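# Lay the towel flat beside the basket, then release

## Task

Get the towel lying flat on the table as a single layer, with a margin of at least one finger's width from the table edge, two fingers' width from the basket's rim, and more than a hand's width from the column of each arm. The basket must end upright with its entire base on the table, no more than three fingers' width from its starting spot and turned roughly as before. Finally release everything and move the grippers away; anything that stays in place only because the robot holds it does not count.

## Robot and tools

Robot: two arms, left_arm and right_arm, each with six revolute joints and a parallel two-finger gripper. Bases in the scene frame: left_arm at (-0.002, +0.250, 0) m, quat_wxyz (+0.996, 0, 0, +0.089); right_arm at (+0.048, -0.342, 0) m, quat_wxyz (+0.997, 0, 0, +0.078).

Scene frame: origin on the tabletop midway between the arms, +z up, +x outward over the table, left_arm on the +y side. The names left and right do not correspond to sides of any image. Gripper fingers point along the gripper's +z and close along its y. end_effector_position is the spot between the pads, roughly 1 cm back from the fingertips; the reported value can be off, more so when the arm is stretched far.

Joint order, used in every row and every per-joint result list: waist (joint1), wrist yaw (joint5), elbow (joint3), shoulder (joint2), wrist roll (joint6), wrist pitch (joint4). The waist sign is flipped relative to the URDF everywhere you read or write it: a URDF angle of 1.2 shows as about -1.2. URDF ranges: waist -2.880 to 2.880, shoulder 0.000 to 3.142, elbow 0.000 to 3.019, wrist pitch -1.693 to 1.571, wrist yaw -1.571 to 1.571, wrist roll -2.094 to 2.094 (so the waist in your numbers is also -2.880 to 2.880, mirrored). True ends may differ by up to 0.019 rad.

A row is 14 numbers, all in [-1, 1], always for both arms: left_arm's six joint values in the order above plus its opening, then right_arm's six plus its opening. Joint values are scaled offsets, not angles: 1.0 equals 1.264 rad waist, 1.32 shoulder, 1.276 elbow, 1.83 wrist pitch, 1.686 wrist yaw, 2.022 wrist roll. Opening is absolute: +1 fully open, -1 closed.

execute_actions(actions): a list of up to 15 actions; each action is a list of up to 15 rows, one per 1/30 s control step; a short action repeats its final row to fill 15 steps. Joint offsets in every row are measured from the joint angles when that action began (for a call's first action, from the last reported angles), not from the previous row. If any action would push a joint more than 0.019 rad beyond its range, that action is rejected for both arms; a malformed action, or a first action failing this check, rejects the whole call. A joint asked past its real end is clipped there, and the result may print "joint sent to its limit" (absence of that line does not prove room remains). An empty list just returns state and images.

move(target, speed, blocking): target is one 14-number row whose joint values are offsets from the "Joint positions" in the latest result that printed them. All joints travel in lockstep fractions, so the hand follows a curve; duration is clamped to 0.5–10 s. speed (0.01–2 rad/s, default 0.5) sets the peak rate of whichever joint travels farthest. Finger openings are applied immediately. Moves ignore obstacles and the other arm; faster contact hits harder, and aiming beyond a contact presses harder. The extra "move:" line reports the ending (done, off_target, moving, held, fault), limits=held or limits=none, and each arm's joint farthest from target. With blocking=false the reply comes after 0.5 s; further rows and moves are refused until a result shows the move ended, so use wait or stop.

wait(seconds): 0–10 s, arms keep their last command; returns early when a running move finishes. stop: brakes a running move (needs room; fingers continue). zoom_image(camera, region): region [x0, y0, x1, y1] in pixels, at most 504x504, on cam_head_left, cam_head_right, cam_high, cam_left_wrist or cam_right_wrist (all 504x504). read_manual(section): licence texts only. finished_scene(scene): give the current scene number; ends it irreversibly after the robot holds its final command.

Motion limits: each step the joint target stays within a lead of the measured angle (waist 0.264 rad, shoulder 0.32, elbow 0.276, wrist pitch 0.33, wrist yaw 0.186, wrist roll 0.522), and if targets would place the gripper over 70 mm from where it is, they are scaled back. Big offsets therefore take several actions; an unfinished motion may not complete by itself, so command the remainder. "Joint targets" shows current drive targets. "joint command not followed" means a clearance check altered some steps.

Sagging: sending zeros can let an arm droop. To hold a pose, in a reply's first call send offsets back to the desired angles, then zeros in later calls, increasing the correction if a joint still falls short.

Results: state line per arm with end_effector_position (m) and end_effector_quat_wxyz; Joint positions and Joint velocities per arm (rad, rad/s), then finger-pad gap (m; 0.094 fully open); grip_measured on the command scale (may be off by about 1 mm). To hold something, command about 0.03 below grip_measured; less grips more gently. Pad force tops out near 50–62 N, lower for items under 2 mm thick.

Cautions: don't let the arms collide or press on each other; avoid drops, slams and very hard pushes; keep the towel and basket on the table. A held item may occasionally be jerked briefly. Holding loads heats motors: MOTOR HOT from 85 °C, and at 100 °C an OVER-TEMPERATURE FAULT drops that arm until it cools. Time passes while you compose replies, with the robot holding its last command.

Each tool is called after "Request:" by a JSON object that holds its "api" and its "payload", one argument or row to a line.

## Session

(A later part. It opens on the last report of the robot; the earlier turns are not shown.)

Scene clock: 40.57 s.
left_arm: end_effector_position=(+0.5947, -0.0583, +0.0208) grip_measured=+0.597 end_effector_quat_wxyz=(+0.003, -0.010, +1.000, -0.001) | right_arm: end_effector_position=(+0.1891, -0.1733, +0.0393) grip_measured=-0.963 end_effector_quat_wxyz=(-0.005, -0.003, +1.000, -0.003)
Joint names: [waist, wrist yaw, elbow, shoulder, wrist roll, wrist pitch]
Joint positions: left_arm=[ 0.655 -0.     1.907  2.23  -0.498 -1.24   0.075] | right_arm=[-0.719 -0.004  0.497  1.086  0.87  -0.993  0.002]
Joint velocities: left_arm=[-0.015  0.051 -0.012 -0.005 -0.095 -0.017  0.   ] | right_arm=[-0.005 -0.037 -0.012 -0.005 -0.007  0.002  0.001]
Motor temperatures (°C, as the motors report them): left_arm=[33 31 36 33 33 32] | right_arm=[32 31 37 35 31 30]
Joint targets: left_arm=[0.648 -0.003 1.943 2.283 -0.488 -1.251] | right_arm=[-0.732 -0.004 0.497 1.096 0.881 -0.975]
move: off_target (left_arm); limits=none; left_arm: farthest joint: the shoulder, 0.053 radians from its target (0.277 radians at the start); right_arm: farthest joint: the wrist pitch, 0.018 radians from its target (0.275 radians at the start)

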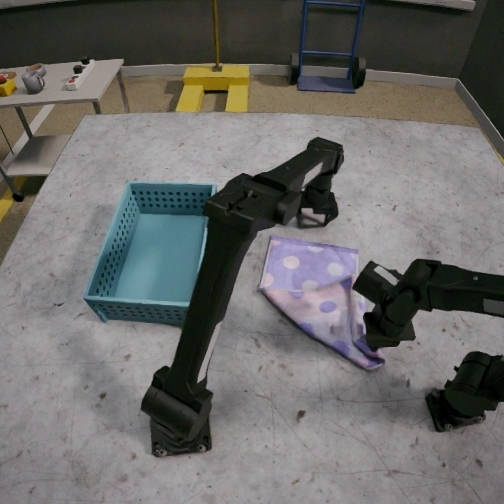

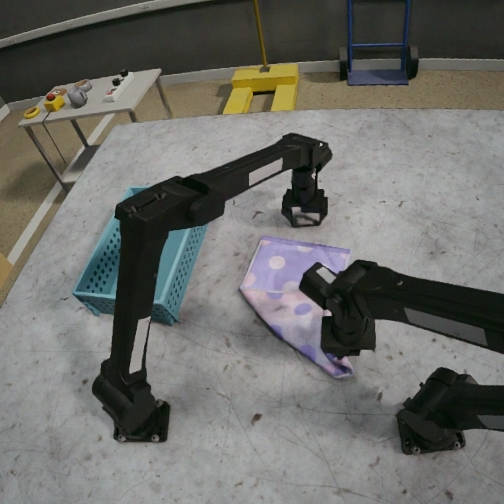

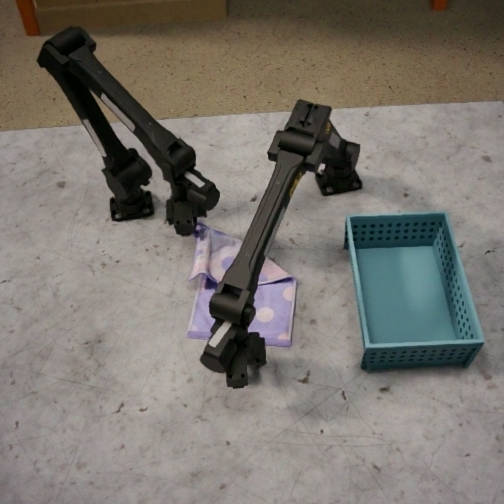

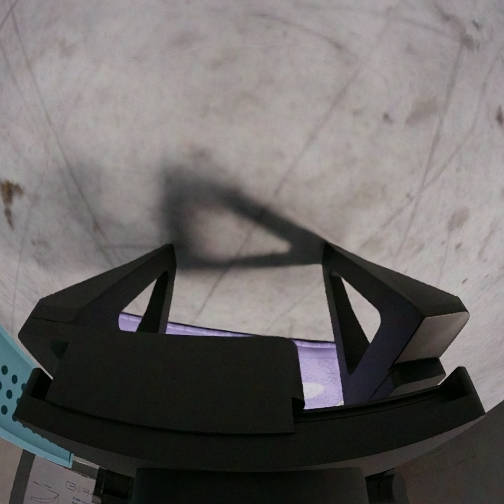

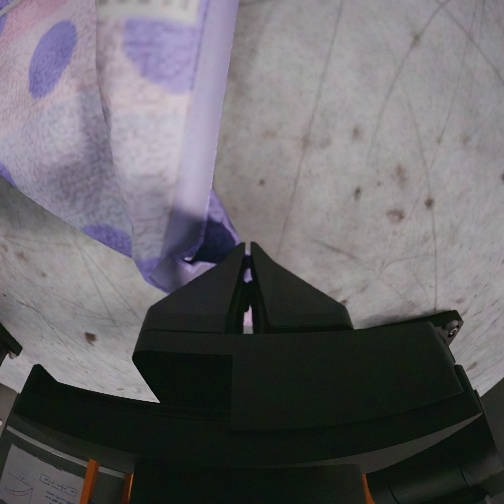

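Request:
{"api": "execute_actions", "payload": {
  "actions": [
    [[0,0,0,-0.06,-0.1,0,-0.2,0,0,0,0,0,0,-1]]
  ]
}}

Request:
{"api": "move", "payload": {
  "target": [-0.108,0,-0.312,-0.155,-0.15,0.058,-0.2,0,0,0,0,0,0,-1],
  "speed": 0.7
}}

Scene clock: 41.27 s.
left_arm: end_effector_position=(+0.6004, -0.0612, +0.0815) grip_measured=-0.197 end_effector_quat_wxyz=(+0.041, -0.103, +0.993, -0.027) | right_arm: end_effector_position=(+0.1891, -0.1733, +0.0393) grip_measured=-0.963 end_effector_quat_wxyz=(-0.005, -0.002, +1.000, -0.003)
Joint names: [waist, wrist yaw, elbow, shoulder, wrist roll, wrist pitch]
Joint positions: left_arm=[ 0.655 -0.     1.904  2.136 -0.683 -1.24   0.038] | right_arm=[-0.719 -0.004  0.497  1.086  0.87  -0.993  0.002]
Joint velocities: left_arm=[ 0.015 -0.081 -0.007 -0.005 -0.022 -0.007  0.   ] | right_arm=[ 0.024 -0.022  0.012 -0.015  0.007 -0.002 -0.002]
Motor temperatures (°C, as the motors report them): left_arm=[33 31 36 33 33 32] | right_arm=[32 31 37 35 31 30]
Joint targets: left_arm=[0.655 -0.001 1.907 2.151 -0.699 -1.240] | right_arm=[-0.719 -0.004 0.497 1.086 0.870 -0.993]

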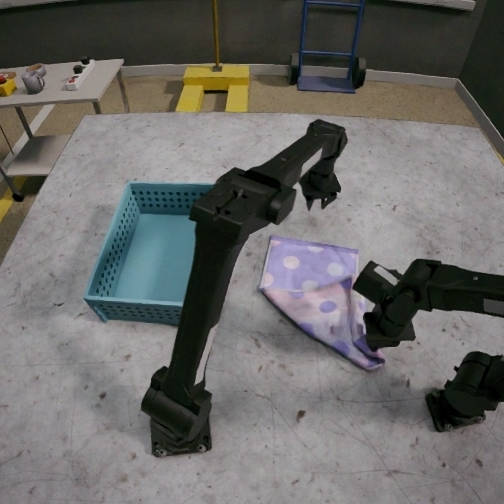

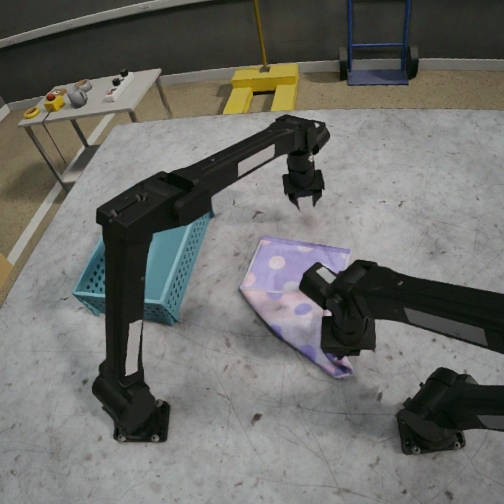

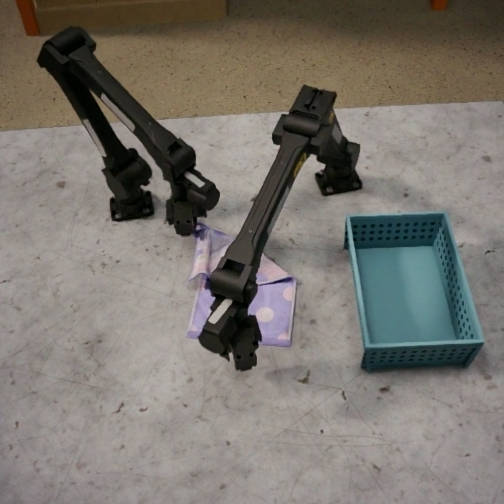

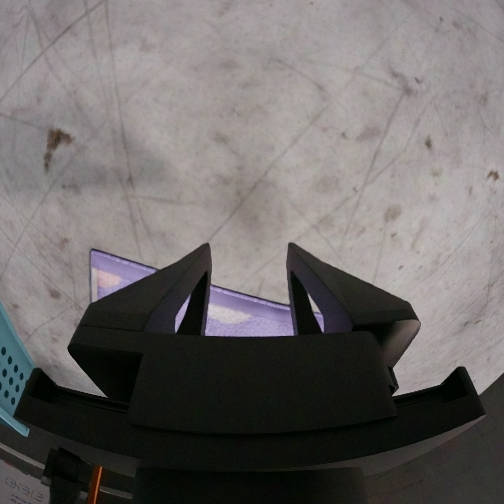

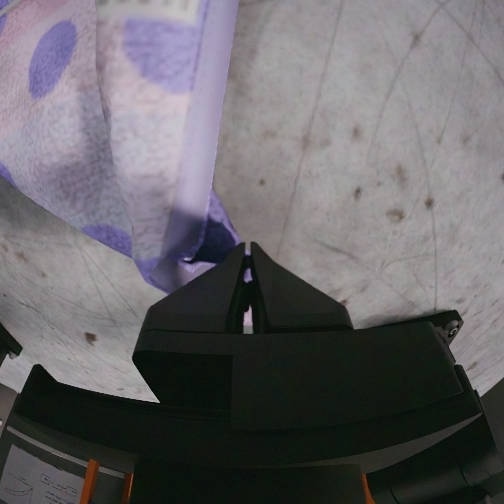

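Scene clock: 42.63 s.
left_arm: end_effector_position=(+0.5382, +0.0629, +0.0572) grip_measured=-0.197 end_effector_quat_wxyz=(+0.003, -0.316, +0.949, -0.002) | right_arm: end_effector_position=(+0.1891, -0.1733, +0.0393) grip_measured=-0.963 end_effector_quat_wxyz=(-0.005, -0.002, +1.000, -0.003)
Joint names: [waist, wrist yaw, elbow, shoulder, wrist roll, wrist pitch]
Joint positions: left_arm=[ 0.512 -0.     1.518  1.939 -0.977 -1.143  0.038] | right_arm=[-0.719 -0.004  0.497  1.086  0.87  -0.993  0.002]
Joint velocities: left_arm=[ 0.005  0.022 -0.017 -0.015  0.037 -0.012 -0.   ] | right_arm=[ 0.005 -0.007  0.002 -0.005 -0.037 -0.012 -0.001]
Motor temperatures (°C, as the motors report them): left_arm=[33 31 36 33 33 32] | right_arm=[32 31 37 35 31 30]
Joint targets: left_arm=[0.519 -0.000 1.506 1.931 -0.987 -1.134] | right_arm=[-0.719 -0.004 0.497 1.086 0.870 -0.993]
move: done; limits=none; left_arm: farthest joint: the elbow, 0.012 radians from its target (0.398 radians at the start); right_arm: farthest joint: the waist, 0.000 radians from its target (0.000 radians at the start)

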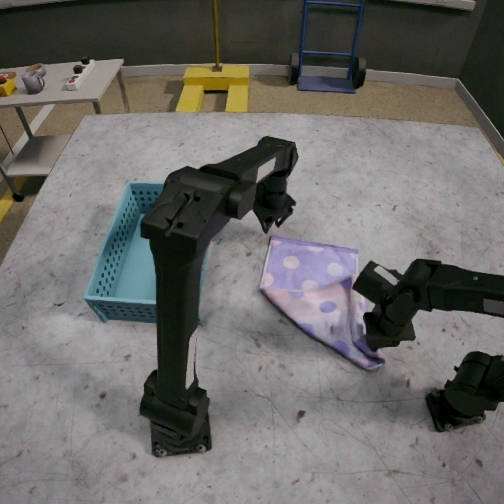

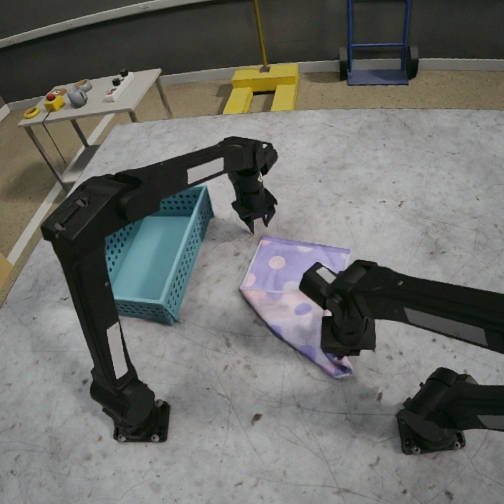

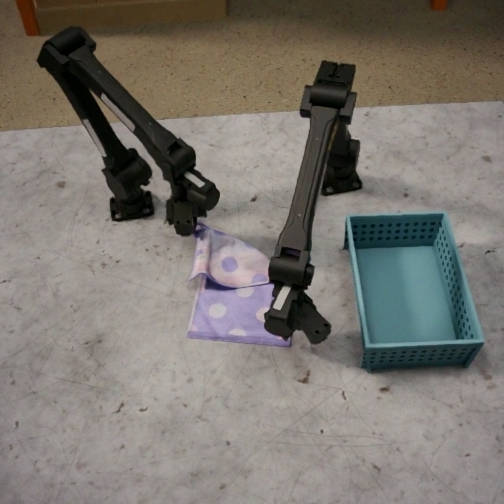

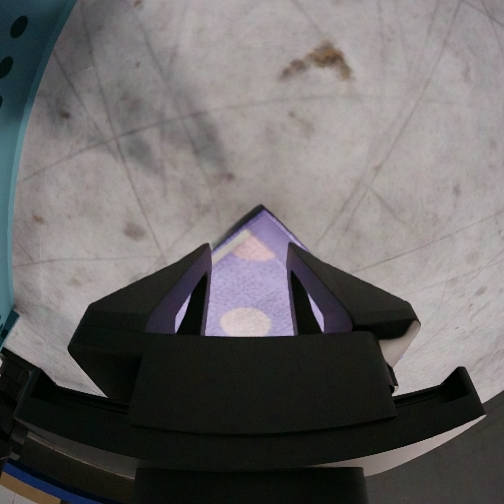

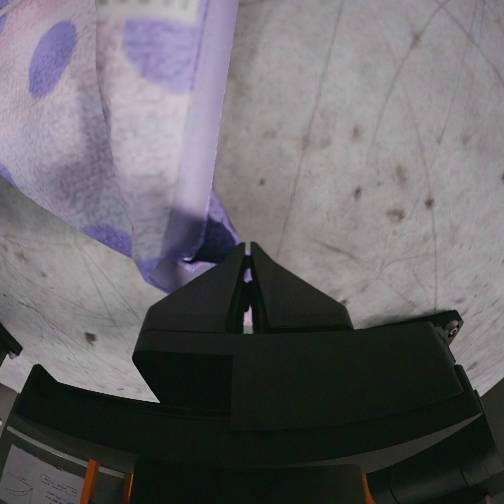

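Request:
{"api": "move", "payload": {
  "target": [0.021,0,0.01,0.085,0,0.03,-0.2,0,0,0,0,0,0,-1],
  "speed": 0.2
}}

Request:
{"api": "execute_actions", "payload": {
  "actions": [
    [[0,0,0,0.03,0,0,-0.4,0,0,0,0,0,0,-1],[0,0,0,0.03,0,0,-0.5,0,0,0,0,0,0,-1],[0,0,0,0.03,0,0,-0.6,0,0,0,0,0,0,-1],[0,0,0,0.03,0,0,-0.7,0,0,0,0,0,0,-1],[0,0,0,0.03,0,0,-0.8,0,0,0,0,0,0,-1],[0,0,0,0.03,0,0,-1,0,0,0,0,0,0,-1]]
  ]
}}

Scene clock: 43.77 s.
left_arm: end_effector_position=(+0.5408, +0.0510, +0.0188) grip_measured=-0.198 end_effector_quat_wxyz=(-0.005, -0.308, +0.951, +0.005) | right_arm: end_effector_position=(+0.1891, -0.1733, +0.0393) grip_measured=-0.963 end_effector_quat_wxyz=(-0.005, -0.002, +1.000, -0.003)
Joint names: [waist, wrist yaw, elbow, shoulder, wrist roll, wrist pitch]
Joint positions: left_arm=[ 0.53  -0.002  1.52   2.01  -0.978 -1.095  0.038] | right_arm=[-0.719 -0.004  0.497  1.086  0.87  -0.993  0.002]
Joint velocities: left_arm=[ 0.024 -0.037  0.007 -0.005  0.037  0.017 -0.001] | right_arm=[ 0.005 -0.037 -0.007 -0.005  0.051 -0.002  0.001]
Motor temperatures (°C, as the motors report them): left_arm=[33 31 36 33 33 32] | right_arm=[32 31 37 35 31 30]
Joint targets: left_arm=[0.538 -0.001 1.530 2.051 -0.977 -1.088] | right_arm=[-0.719 -0.004 0.497 1.086 0.870 -0.993]
move: off_target (left_arm); limits=none; left_arm: farthest joint: the shoulder, 0.041 radians from its target (0.112 radians at the start); right_arm: farthest joint: the waist, 0.000 radians from its target (0.000 radians at the start)

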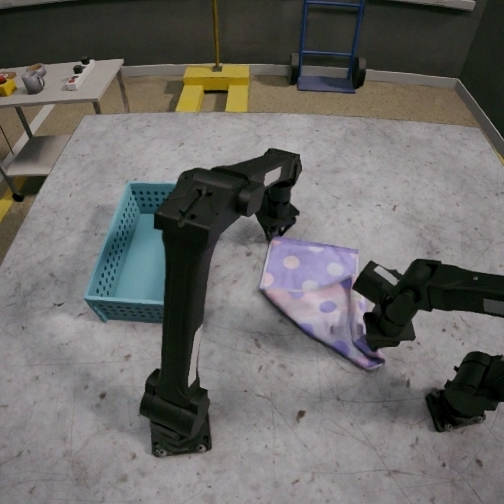

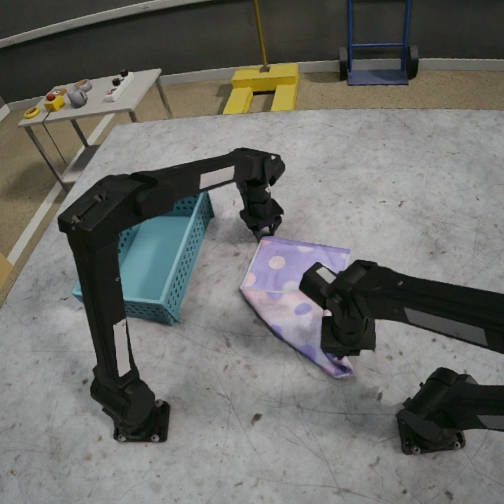

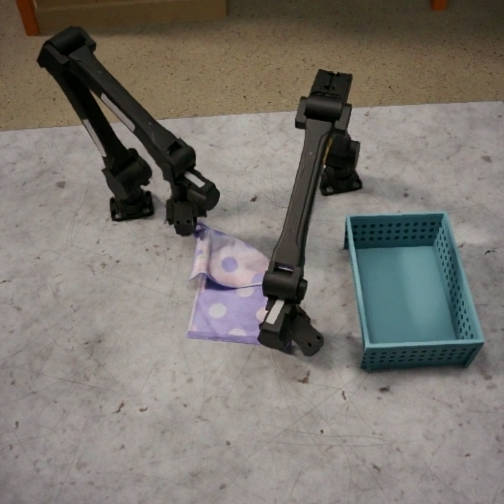

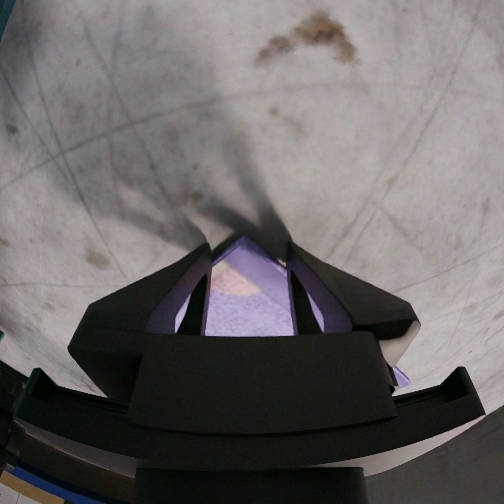

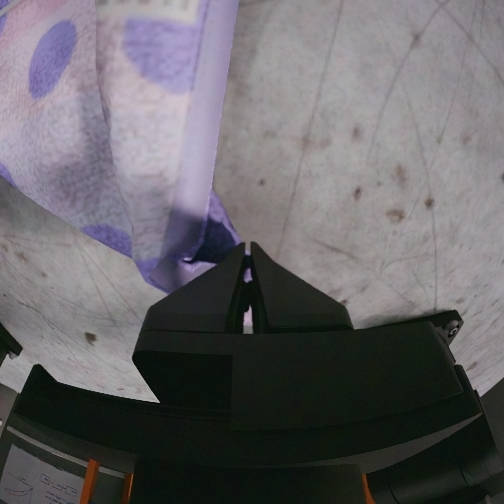

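Scene clock: 44.27 s.
left_arm: end_effector_position=(+0.5407, +0.0510, +0.0182) grip_measured=-0.982 end_effector_quat_wxyz=(-0.005, -0.308, +0.951, +0.005) | right_arm: end_effector_position=(+0.1891, -0.1733, +0.0393) grip_measured=-0.963 end_effector_quat_wxyz=(-0.005, -0.002, +1.000, -0.003)
Joint names: [waist, wrist yaw, elbow, shoulder, wrist roll, wrist pitch]
Joint positions: left_arm=[ 0.53  -0.002  1.52   2.011 -0.978 -1.095  0.001] | right_arm=[-0.719 -0.004  0.497  1.086  0.87  -0.993  0.002]
Joint velocities: left_arm=[ 0.015 -0.051 -0.012 -0.005  0.037 -0.002 -0.   ] | right_arm=[ 0.005 -0.007 -0.007 -0.005 -0.051  0.007  0.   ]
Motor temperatures (°C, as the motors report them): left_arm=[33 31 36 33 33 32] | right_arm=[32 31 37 35 31 30]
Joint targets: left_arm=[0.530 -0.002 1.520 2.050 -0.978 -1.095] | right_arm=[-0.719 -0.004 0.497 1.086 0.870 -0.993]

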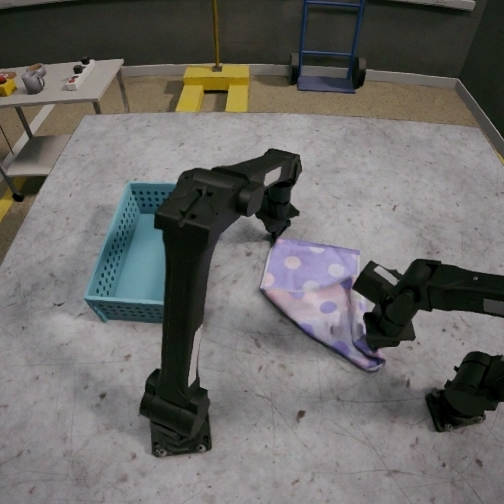

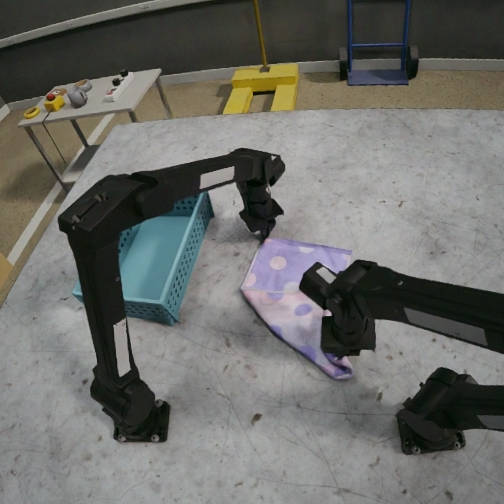

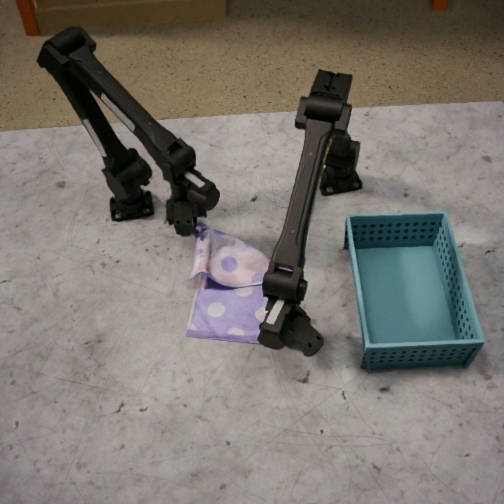

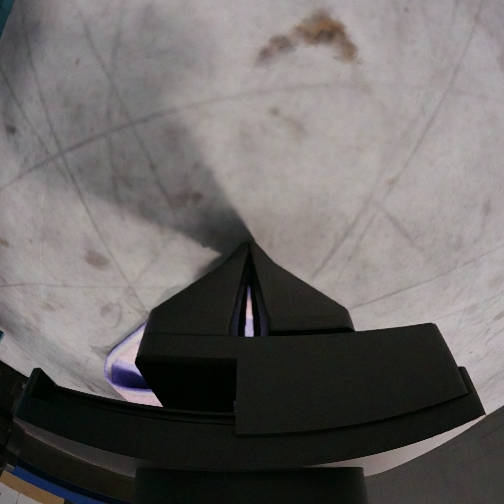

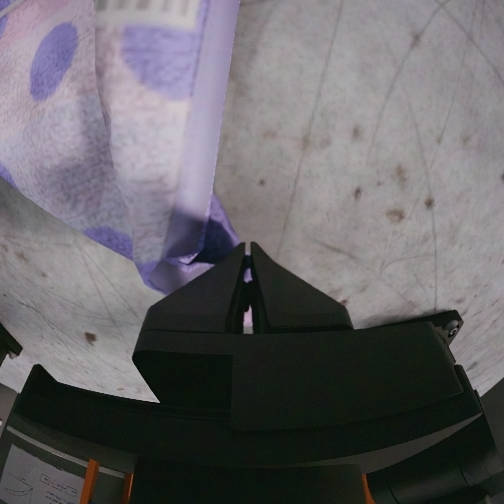

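Request:
{"api": "move", "payload": {
  "target": [-0.066,0,0.37,0.185,0,-0.108,-1,0,0,0,0,0,0,-1],
  "speed": 0.4
}}

Scene clock: 46.00 s.
left_arm: end_effector_position=(+0.6470, +0.0665, +0.0423) grip_measured=-0.982 end_effector_quat_wxyz=(+0.004, -0.344, +0.939, -0.002) | right_arm: end_effector_position=(+0.1891, -0.1733, +0.0393) grip_measured=-0.963 end_effector_quat_wxyz=(-0.005, -0.002, +1.000, -0.003)
Joint names: [waist, wrist yaw, elbow, shoulder, wrist roll, wrist pitch]
Joint positions: left_arm=[ 0.454 -0.002  1.943  2.217 -0.978 -1.286  0.001] | right_arm=[-0.719 -0.004  0.497  1.086  0.87  -0.993  0.002]
Joint velocities: left_arm=[ 0.015 -0.037 -0.022 -0.005 -0.037 -0.017 -0.001] | right_arm=[ 0.015  0.081 -0.007 -0.005  0.066 -0.002 -0.   ]
Motor temperatures (°C, as the motors report them): left_arm=[33 31 36 33 33 32] | right_arm=[32 31 37 35 31 30]
Joint targets: left_arm=[0.447 -0.002 1.992 2.255 -0.978 -1.293] | right_arm=[-0.719 -0.004 0.497 1.086 0.870 -0.993]
move: off_target (left_arm); limits=none; left_arm: farthest joint: the elbow, 0.049 radians from its target (0.472 radians at the start); right_arm: farthest joint: the waist, 0.000 radians from its target (0.000 radians at the start)

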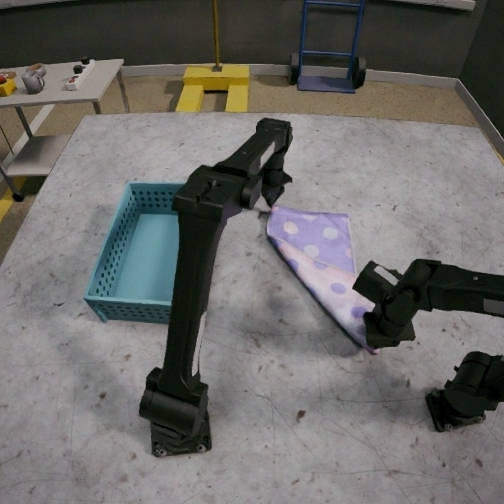

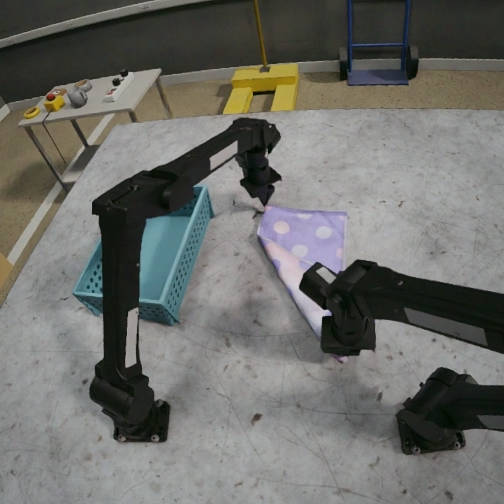

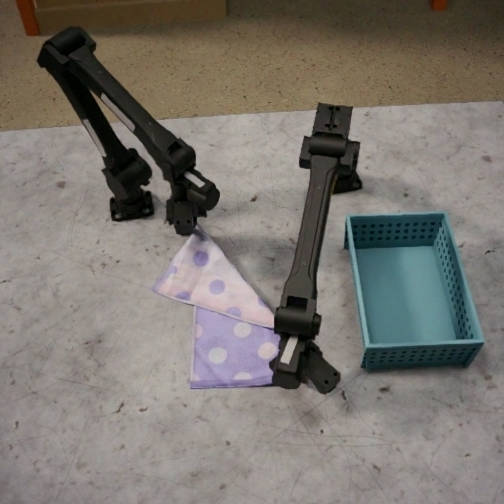

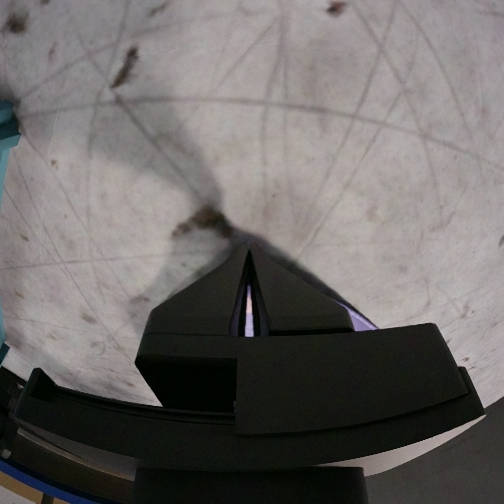

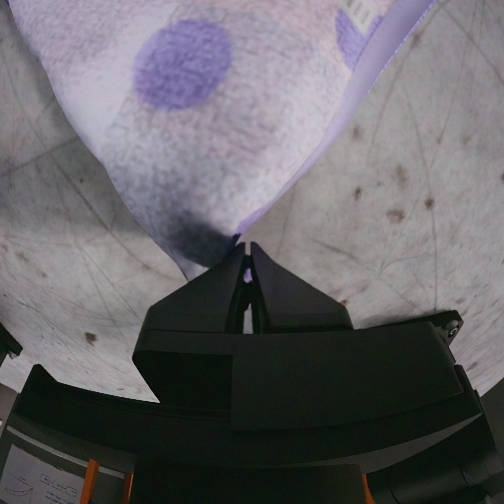

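Request:
{"api": "execute_actions", "payload": {
  "actions": [
    [[0,0,0.01,0,0,0,-0.2,0,0,0,0,0,0,-0.2]],
    [[0,0,0.01,-0.12,0,0,-0.2,0,0,0.13,0,0,-0.05,-0.2]]
  ]
}}

Request:
{"api": "move", "payload": {
  "target": [-0.1,0,-0.3,-0.45,0,0,-0.2,0.5,0,0.1,0.135,0.315,0.03,-0.2],
  "speed": 0.8
}}

Scene clock: 47.23 s.
left_arm: end_effector_position=(+0.6505, +0.0655, +0.1736) grip_measured=-0.203 end_effector_quat_wxyz=(+0.085, -0.342, +0.934, -0.060) | right_arm: end_effector_position=(+0.2189, -0.1376, +0.0895) grip_measured=-0.202 end_effector_quat_wxyz=(+0.019, -0.002, +0.999, +0.025)
Joint names: [waist, wrist yaw, elbow, shoulder, wrist roll, wrist pitch]
Joint positions: left_arm=[ 0.454 -0.002  1.94   2.016 -0.978 -1.286  0.037] | right_arm=[-0.719 -0.004  0.647  1.086  0.87  -1.069  0.037]
Joint velocities: left_arm=[ 0.005 -0.007 -0.017 -0.005 -0.022 -0.022 -0.   ] | right_arm=[ 0.015  0.007  0.007 -0.015 -0.081 -0.007 -0.001]
Motor temperatures (°C, as the motors report them): left_arm=[33 31 36 33 33 32] | right_arm=[32 31 37 34 31 30]
Joint targets: left_arm=[0.454 -0.002 1.955 2.059 -0.978 -1.286] | right_arm=[-0.719 -0.004 0.663 1.086 0.870 -1.084]

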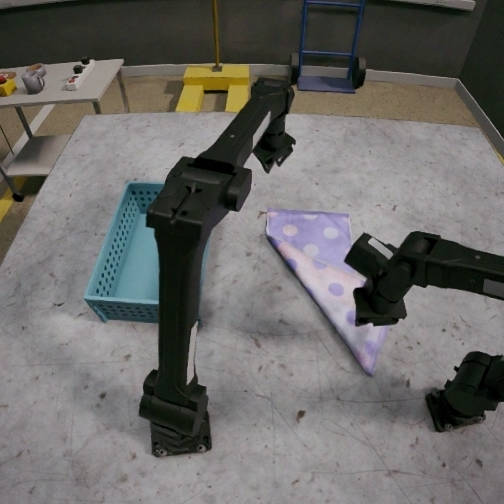

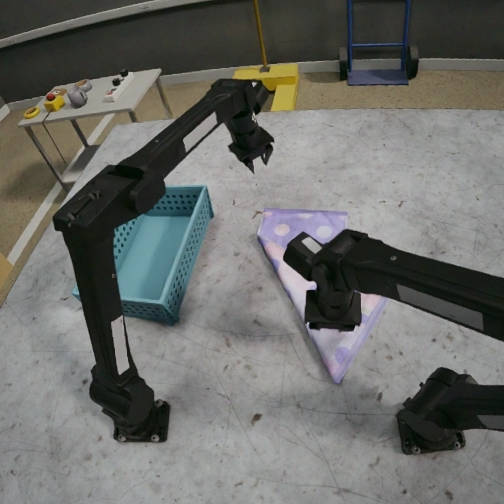

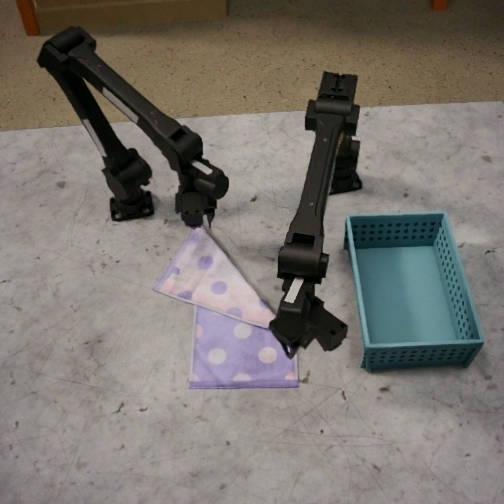

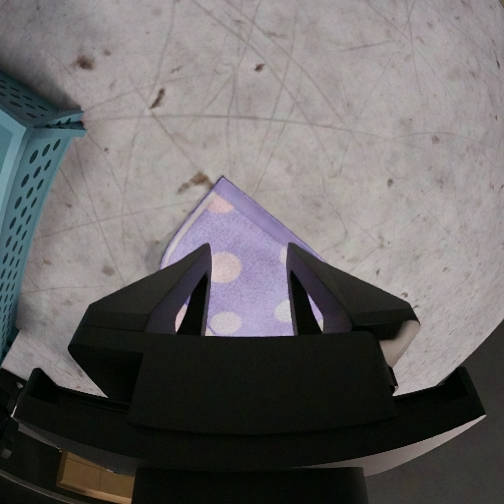

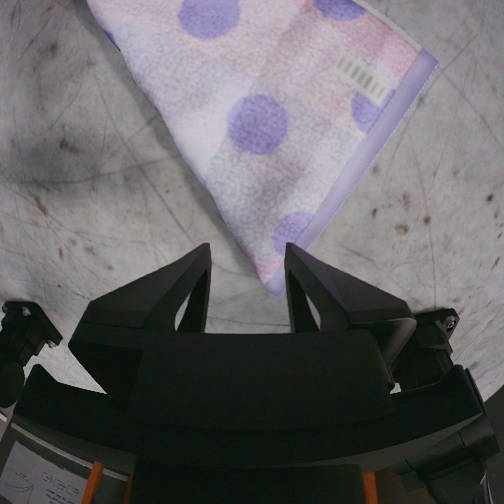

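Scene clock: 48.90 s.
left_arm: end_effector_position=(+0.5031, +0.1720, +0.3553) grip_measured=-0.203 end_effector_quat_wxyz=(+0.188, -0.391, +0.893, -0.118) | right_arm: end_effector_position=(+0.3437, -0.2681, +0.0758) grip_measured=-0.202 end_effector_quat_wxyz=(+0.005, +0.585, +0.811, +0.009)
Joint names: [waist, wrist yaw, elbow, shoulder, wrist roll, wrist pitch]
Joint positions: left_arm=[ 0.332 -0.002  1.571  1.408 -0.978 -1.286  0.037] | right_arm=[-0.09  -0.004  0.733  1.254  1.495 -1.029  0.037]
Joint velocities: left_arm=[-0.005 -0.007 -0.007 -0.005 -0.037 -0.007 -0.001] | right_arm=[ 0.005  0.125 -0.002 -0.015 -0.022 -0.002  0.   ]
Motor temperatures (°C, as the motors report them): left_arm=[33 31 36 33 33 32] | right_arm=[32 31 37 34 31 30]
Joint targets: left_arm=[0.327 -0.002 1.557 1.422 -0.978 -1.286] | right_arm=[-0.087 -0.004 0.775 1.265 1.507 -1.014]
move: off_target (right_arm); limits=none; left_arm: farthest joint: the shoulder, 0.014 radians from its target (0.594 radians at the start); right_arm: farthest joint: the elbow, 0.041 radians from its target (0.127 radians at the start)

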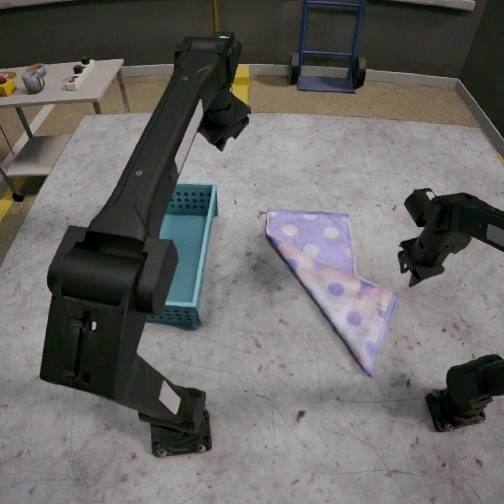

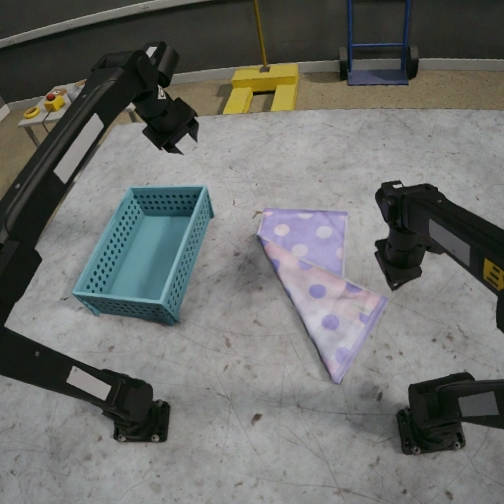

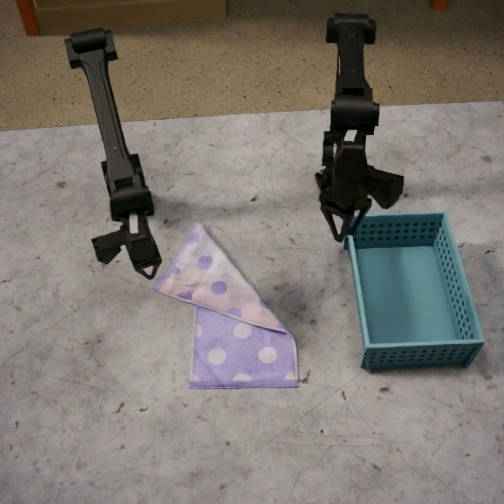

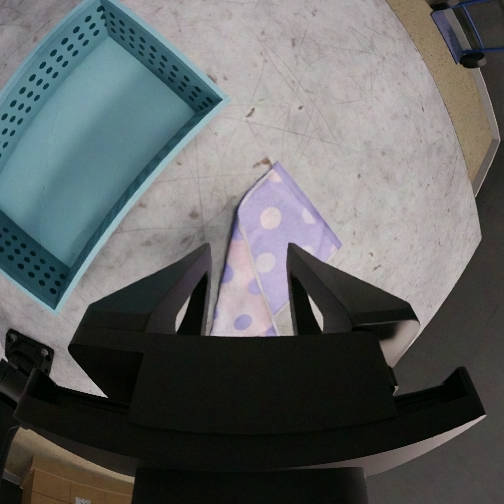

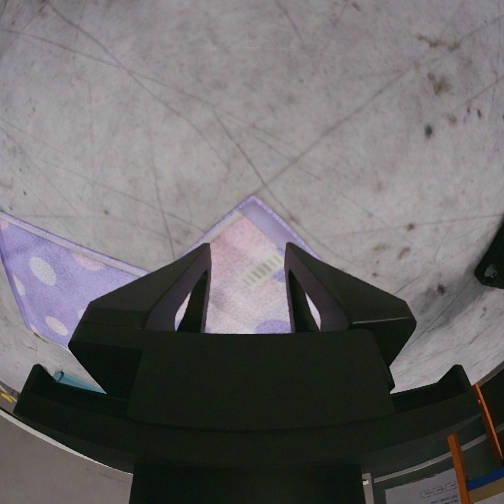

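Request:
{"api": "move", "payload": {
  "target": [-0.8,0,-0.2,-0.15,0,0,-0.2,-0.052,0,-0.075,0.125,0,0.129,-0.2],
  "speed": 1
}}

Scene clock: 50.70 s.
left_arm: end_effector_position=(+0.2769, +0.5767, +0.3248) grip_measured=-0.203 end_effector_quat_wxyz=(-0.196, +0.781, -0.593, +0.010) | right_arm: end_effector_position=(+0.3370, -0.2546, +0.0067) grip_measured=-0.202 end_effector_quat_wxyz=(-0.002, +0.565, +0.825, +0.001)
Joint names: [waist, wrist yaw, elbow, shoulder, wrist roll, wrist pitch]
Joint positions: left_arm=[-0.686 -0.002  1.329  1.218 -0.978 -1.286  0.037] | right_arm=[-0.139 -0.004  0.643  1.401  1.496 -0.813  0.037]
Joint velocities: left_arm=[ 0.015  0.037 -0.007  0.015  0.051 -0.017 -0.001] | right_arm=[-0.005  0.007 -0.012 -0.015 -0.007  0.002 -0.   ]
Motor temperatures (°C, as the motors report them): left_arm=[33 31 36 33 33 32] | right_arm=[32 31 37 34 31 30]
Joint targets: left_arm=[-0.679 -0.002 1.315 1.210 -0.978 -1.286] | right_arm=[-0.156 -0.004 0.637 1.419 1.495 -0.793]
move: done; limits=none; left_arm: farthest joint: the elbow, 0.014 radians from its target (0.255 radians at the start); right_arm: farthest joint: the wrist pitch, 0.020 radians from its target (0.236 radians at the start)

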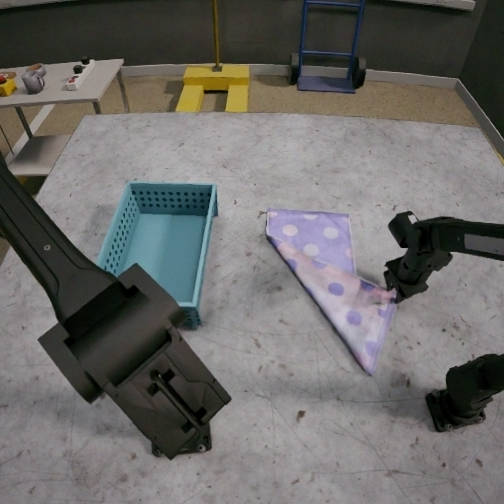

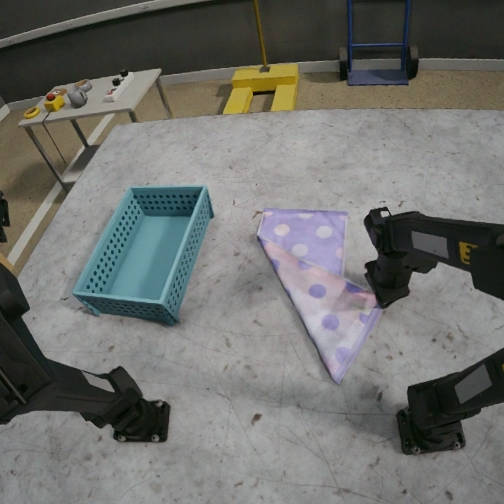

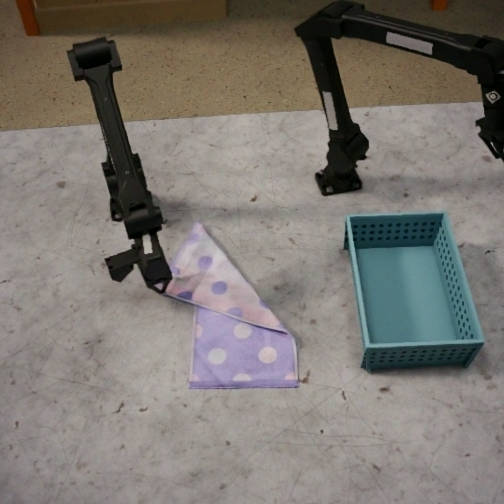

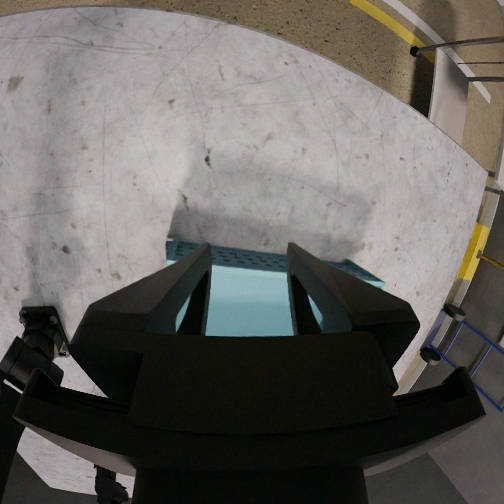

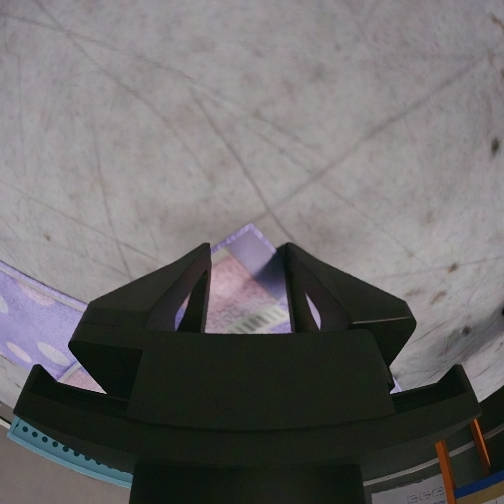

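Request:
{"api": "execute_actions", "payload": {
  "actions": [
    [[0,0,0,0,0,0,-0.2,0,0,-0.01,0.025,0,0,-0.3],[0,0,0,0,0,0,-0.2,0,0,-0.01,0.025,0,0,-0.4],[0,0,0,0,0,0,-0.2,0,0,-0.01,0.025,0,0,-0.5],[0,0,0,0,0,0,-0.2,0,0,-0.01,0.025,0,0,-0.6],[0,0,0,0,0,0,-0.2,0,0,-0.01,0.025,0,0,-0.8],[0,0,0,0,0,0,-0.2,0,0,-0.01,0.025,0,0,-1]]
  ]
}}

Scene clock: 51.40 s.
left_arm: end_effector_position=(+0.2769, +0.5767, +0.3248) grip_measured=-0.203 end_effector_quat_wxyz=(-0.196, +0.781, -0.593, +0.010) | right_arm: end_effector_position=(+0.3369, -0.2546, +0.0065) grip_measured=-0.963 end_effector_quat_wxyz=(-0.002, +0.565, +0.825, +0.001)
Joint names: [waist, wrist yaw, elbow, shoulder, wrist roll, wrist pitch]
Joint positions: left_arm=[-0.686 -0.002  1.329  1.218 -0.978 -1.286  0.037] | right_arm=[-0.139 -0.004  0.643  1.402  1.496 -0.813  0.002]
Joint velocities: left_arm=[ 0.015  0.051 -0.012 -0.005  0.022 -0.002  0.   ] | right_arm=[-0.005 -0.037  0.012 -0.005  0.007 -0.007 -0.   ]
Motor temperatures (°C, as the motors report them): left_arm=[33 31 36 33 33 32] | right_arm=[32 31 37 34 31 30]
Joint targets: left_arm=[-0.686 -0.002 1.329 1.218 -0.978 -1.286] | right_arm=[-0.139 -0.004 0.630 1.434 1.496 -0.813]

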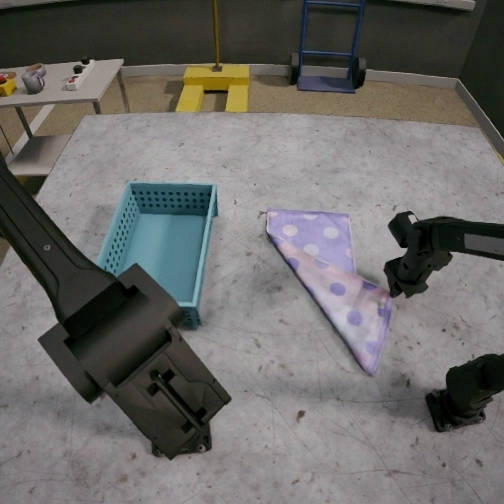

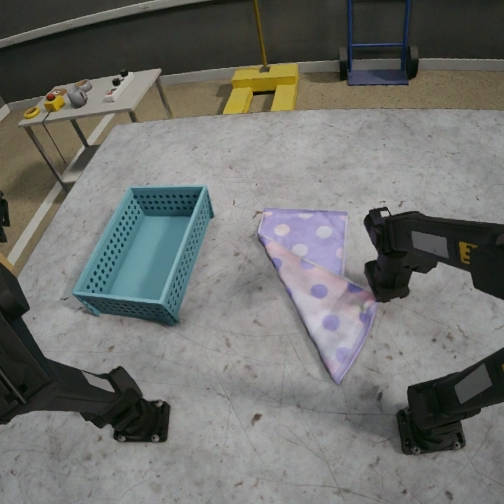

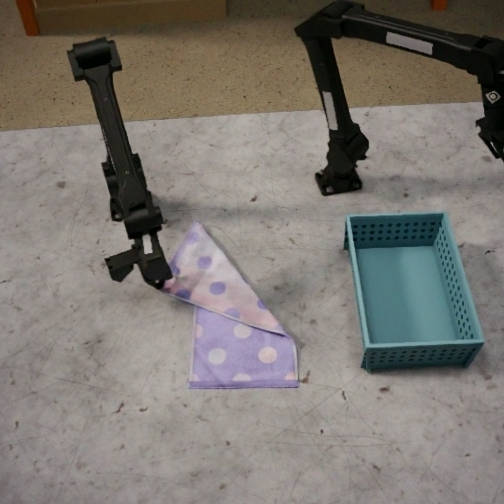

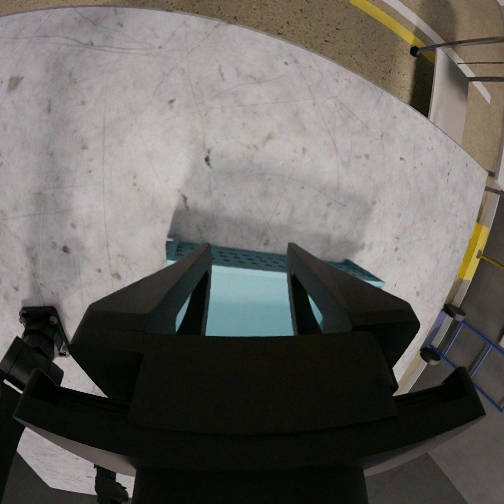

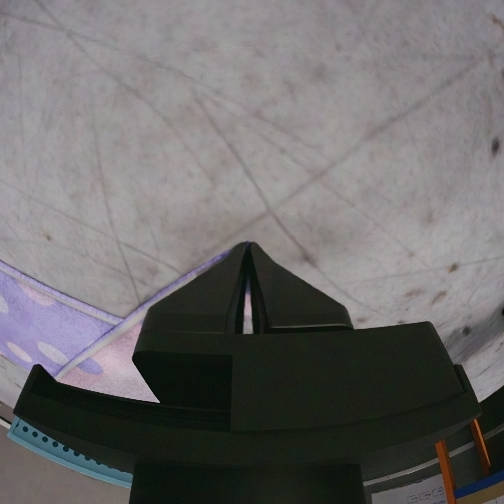

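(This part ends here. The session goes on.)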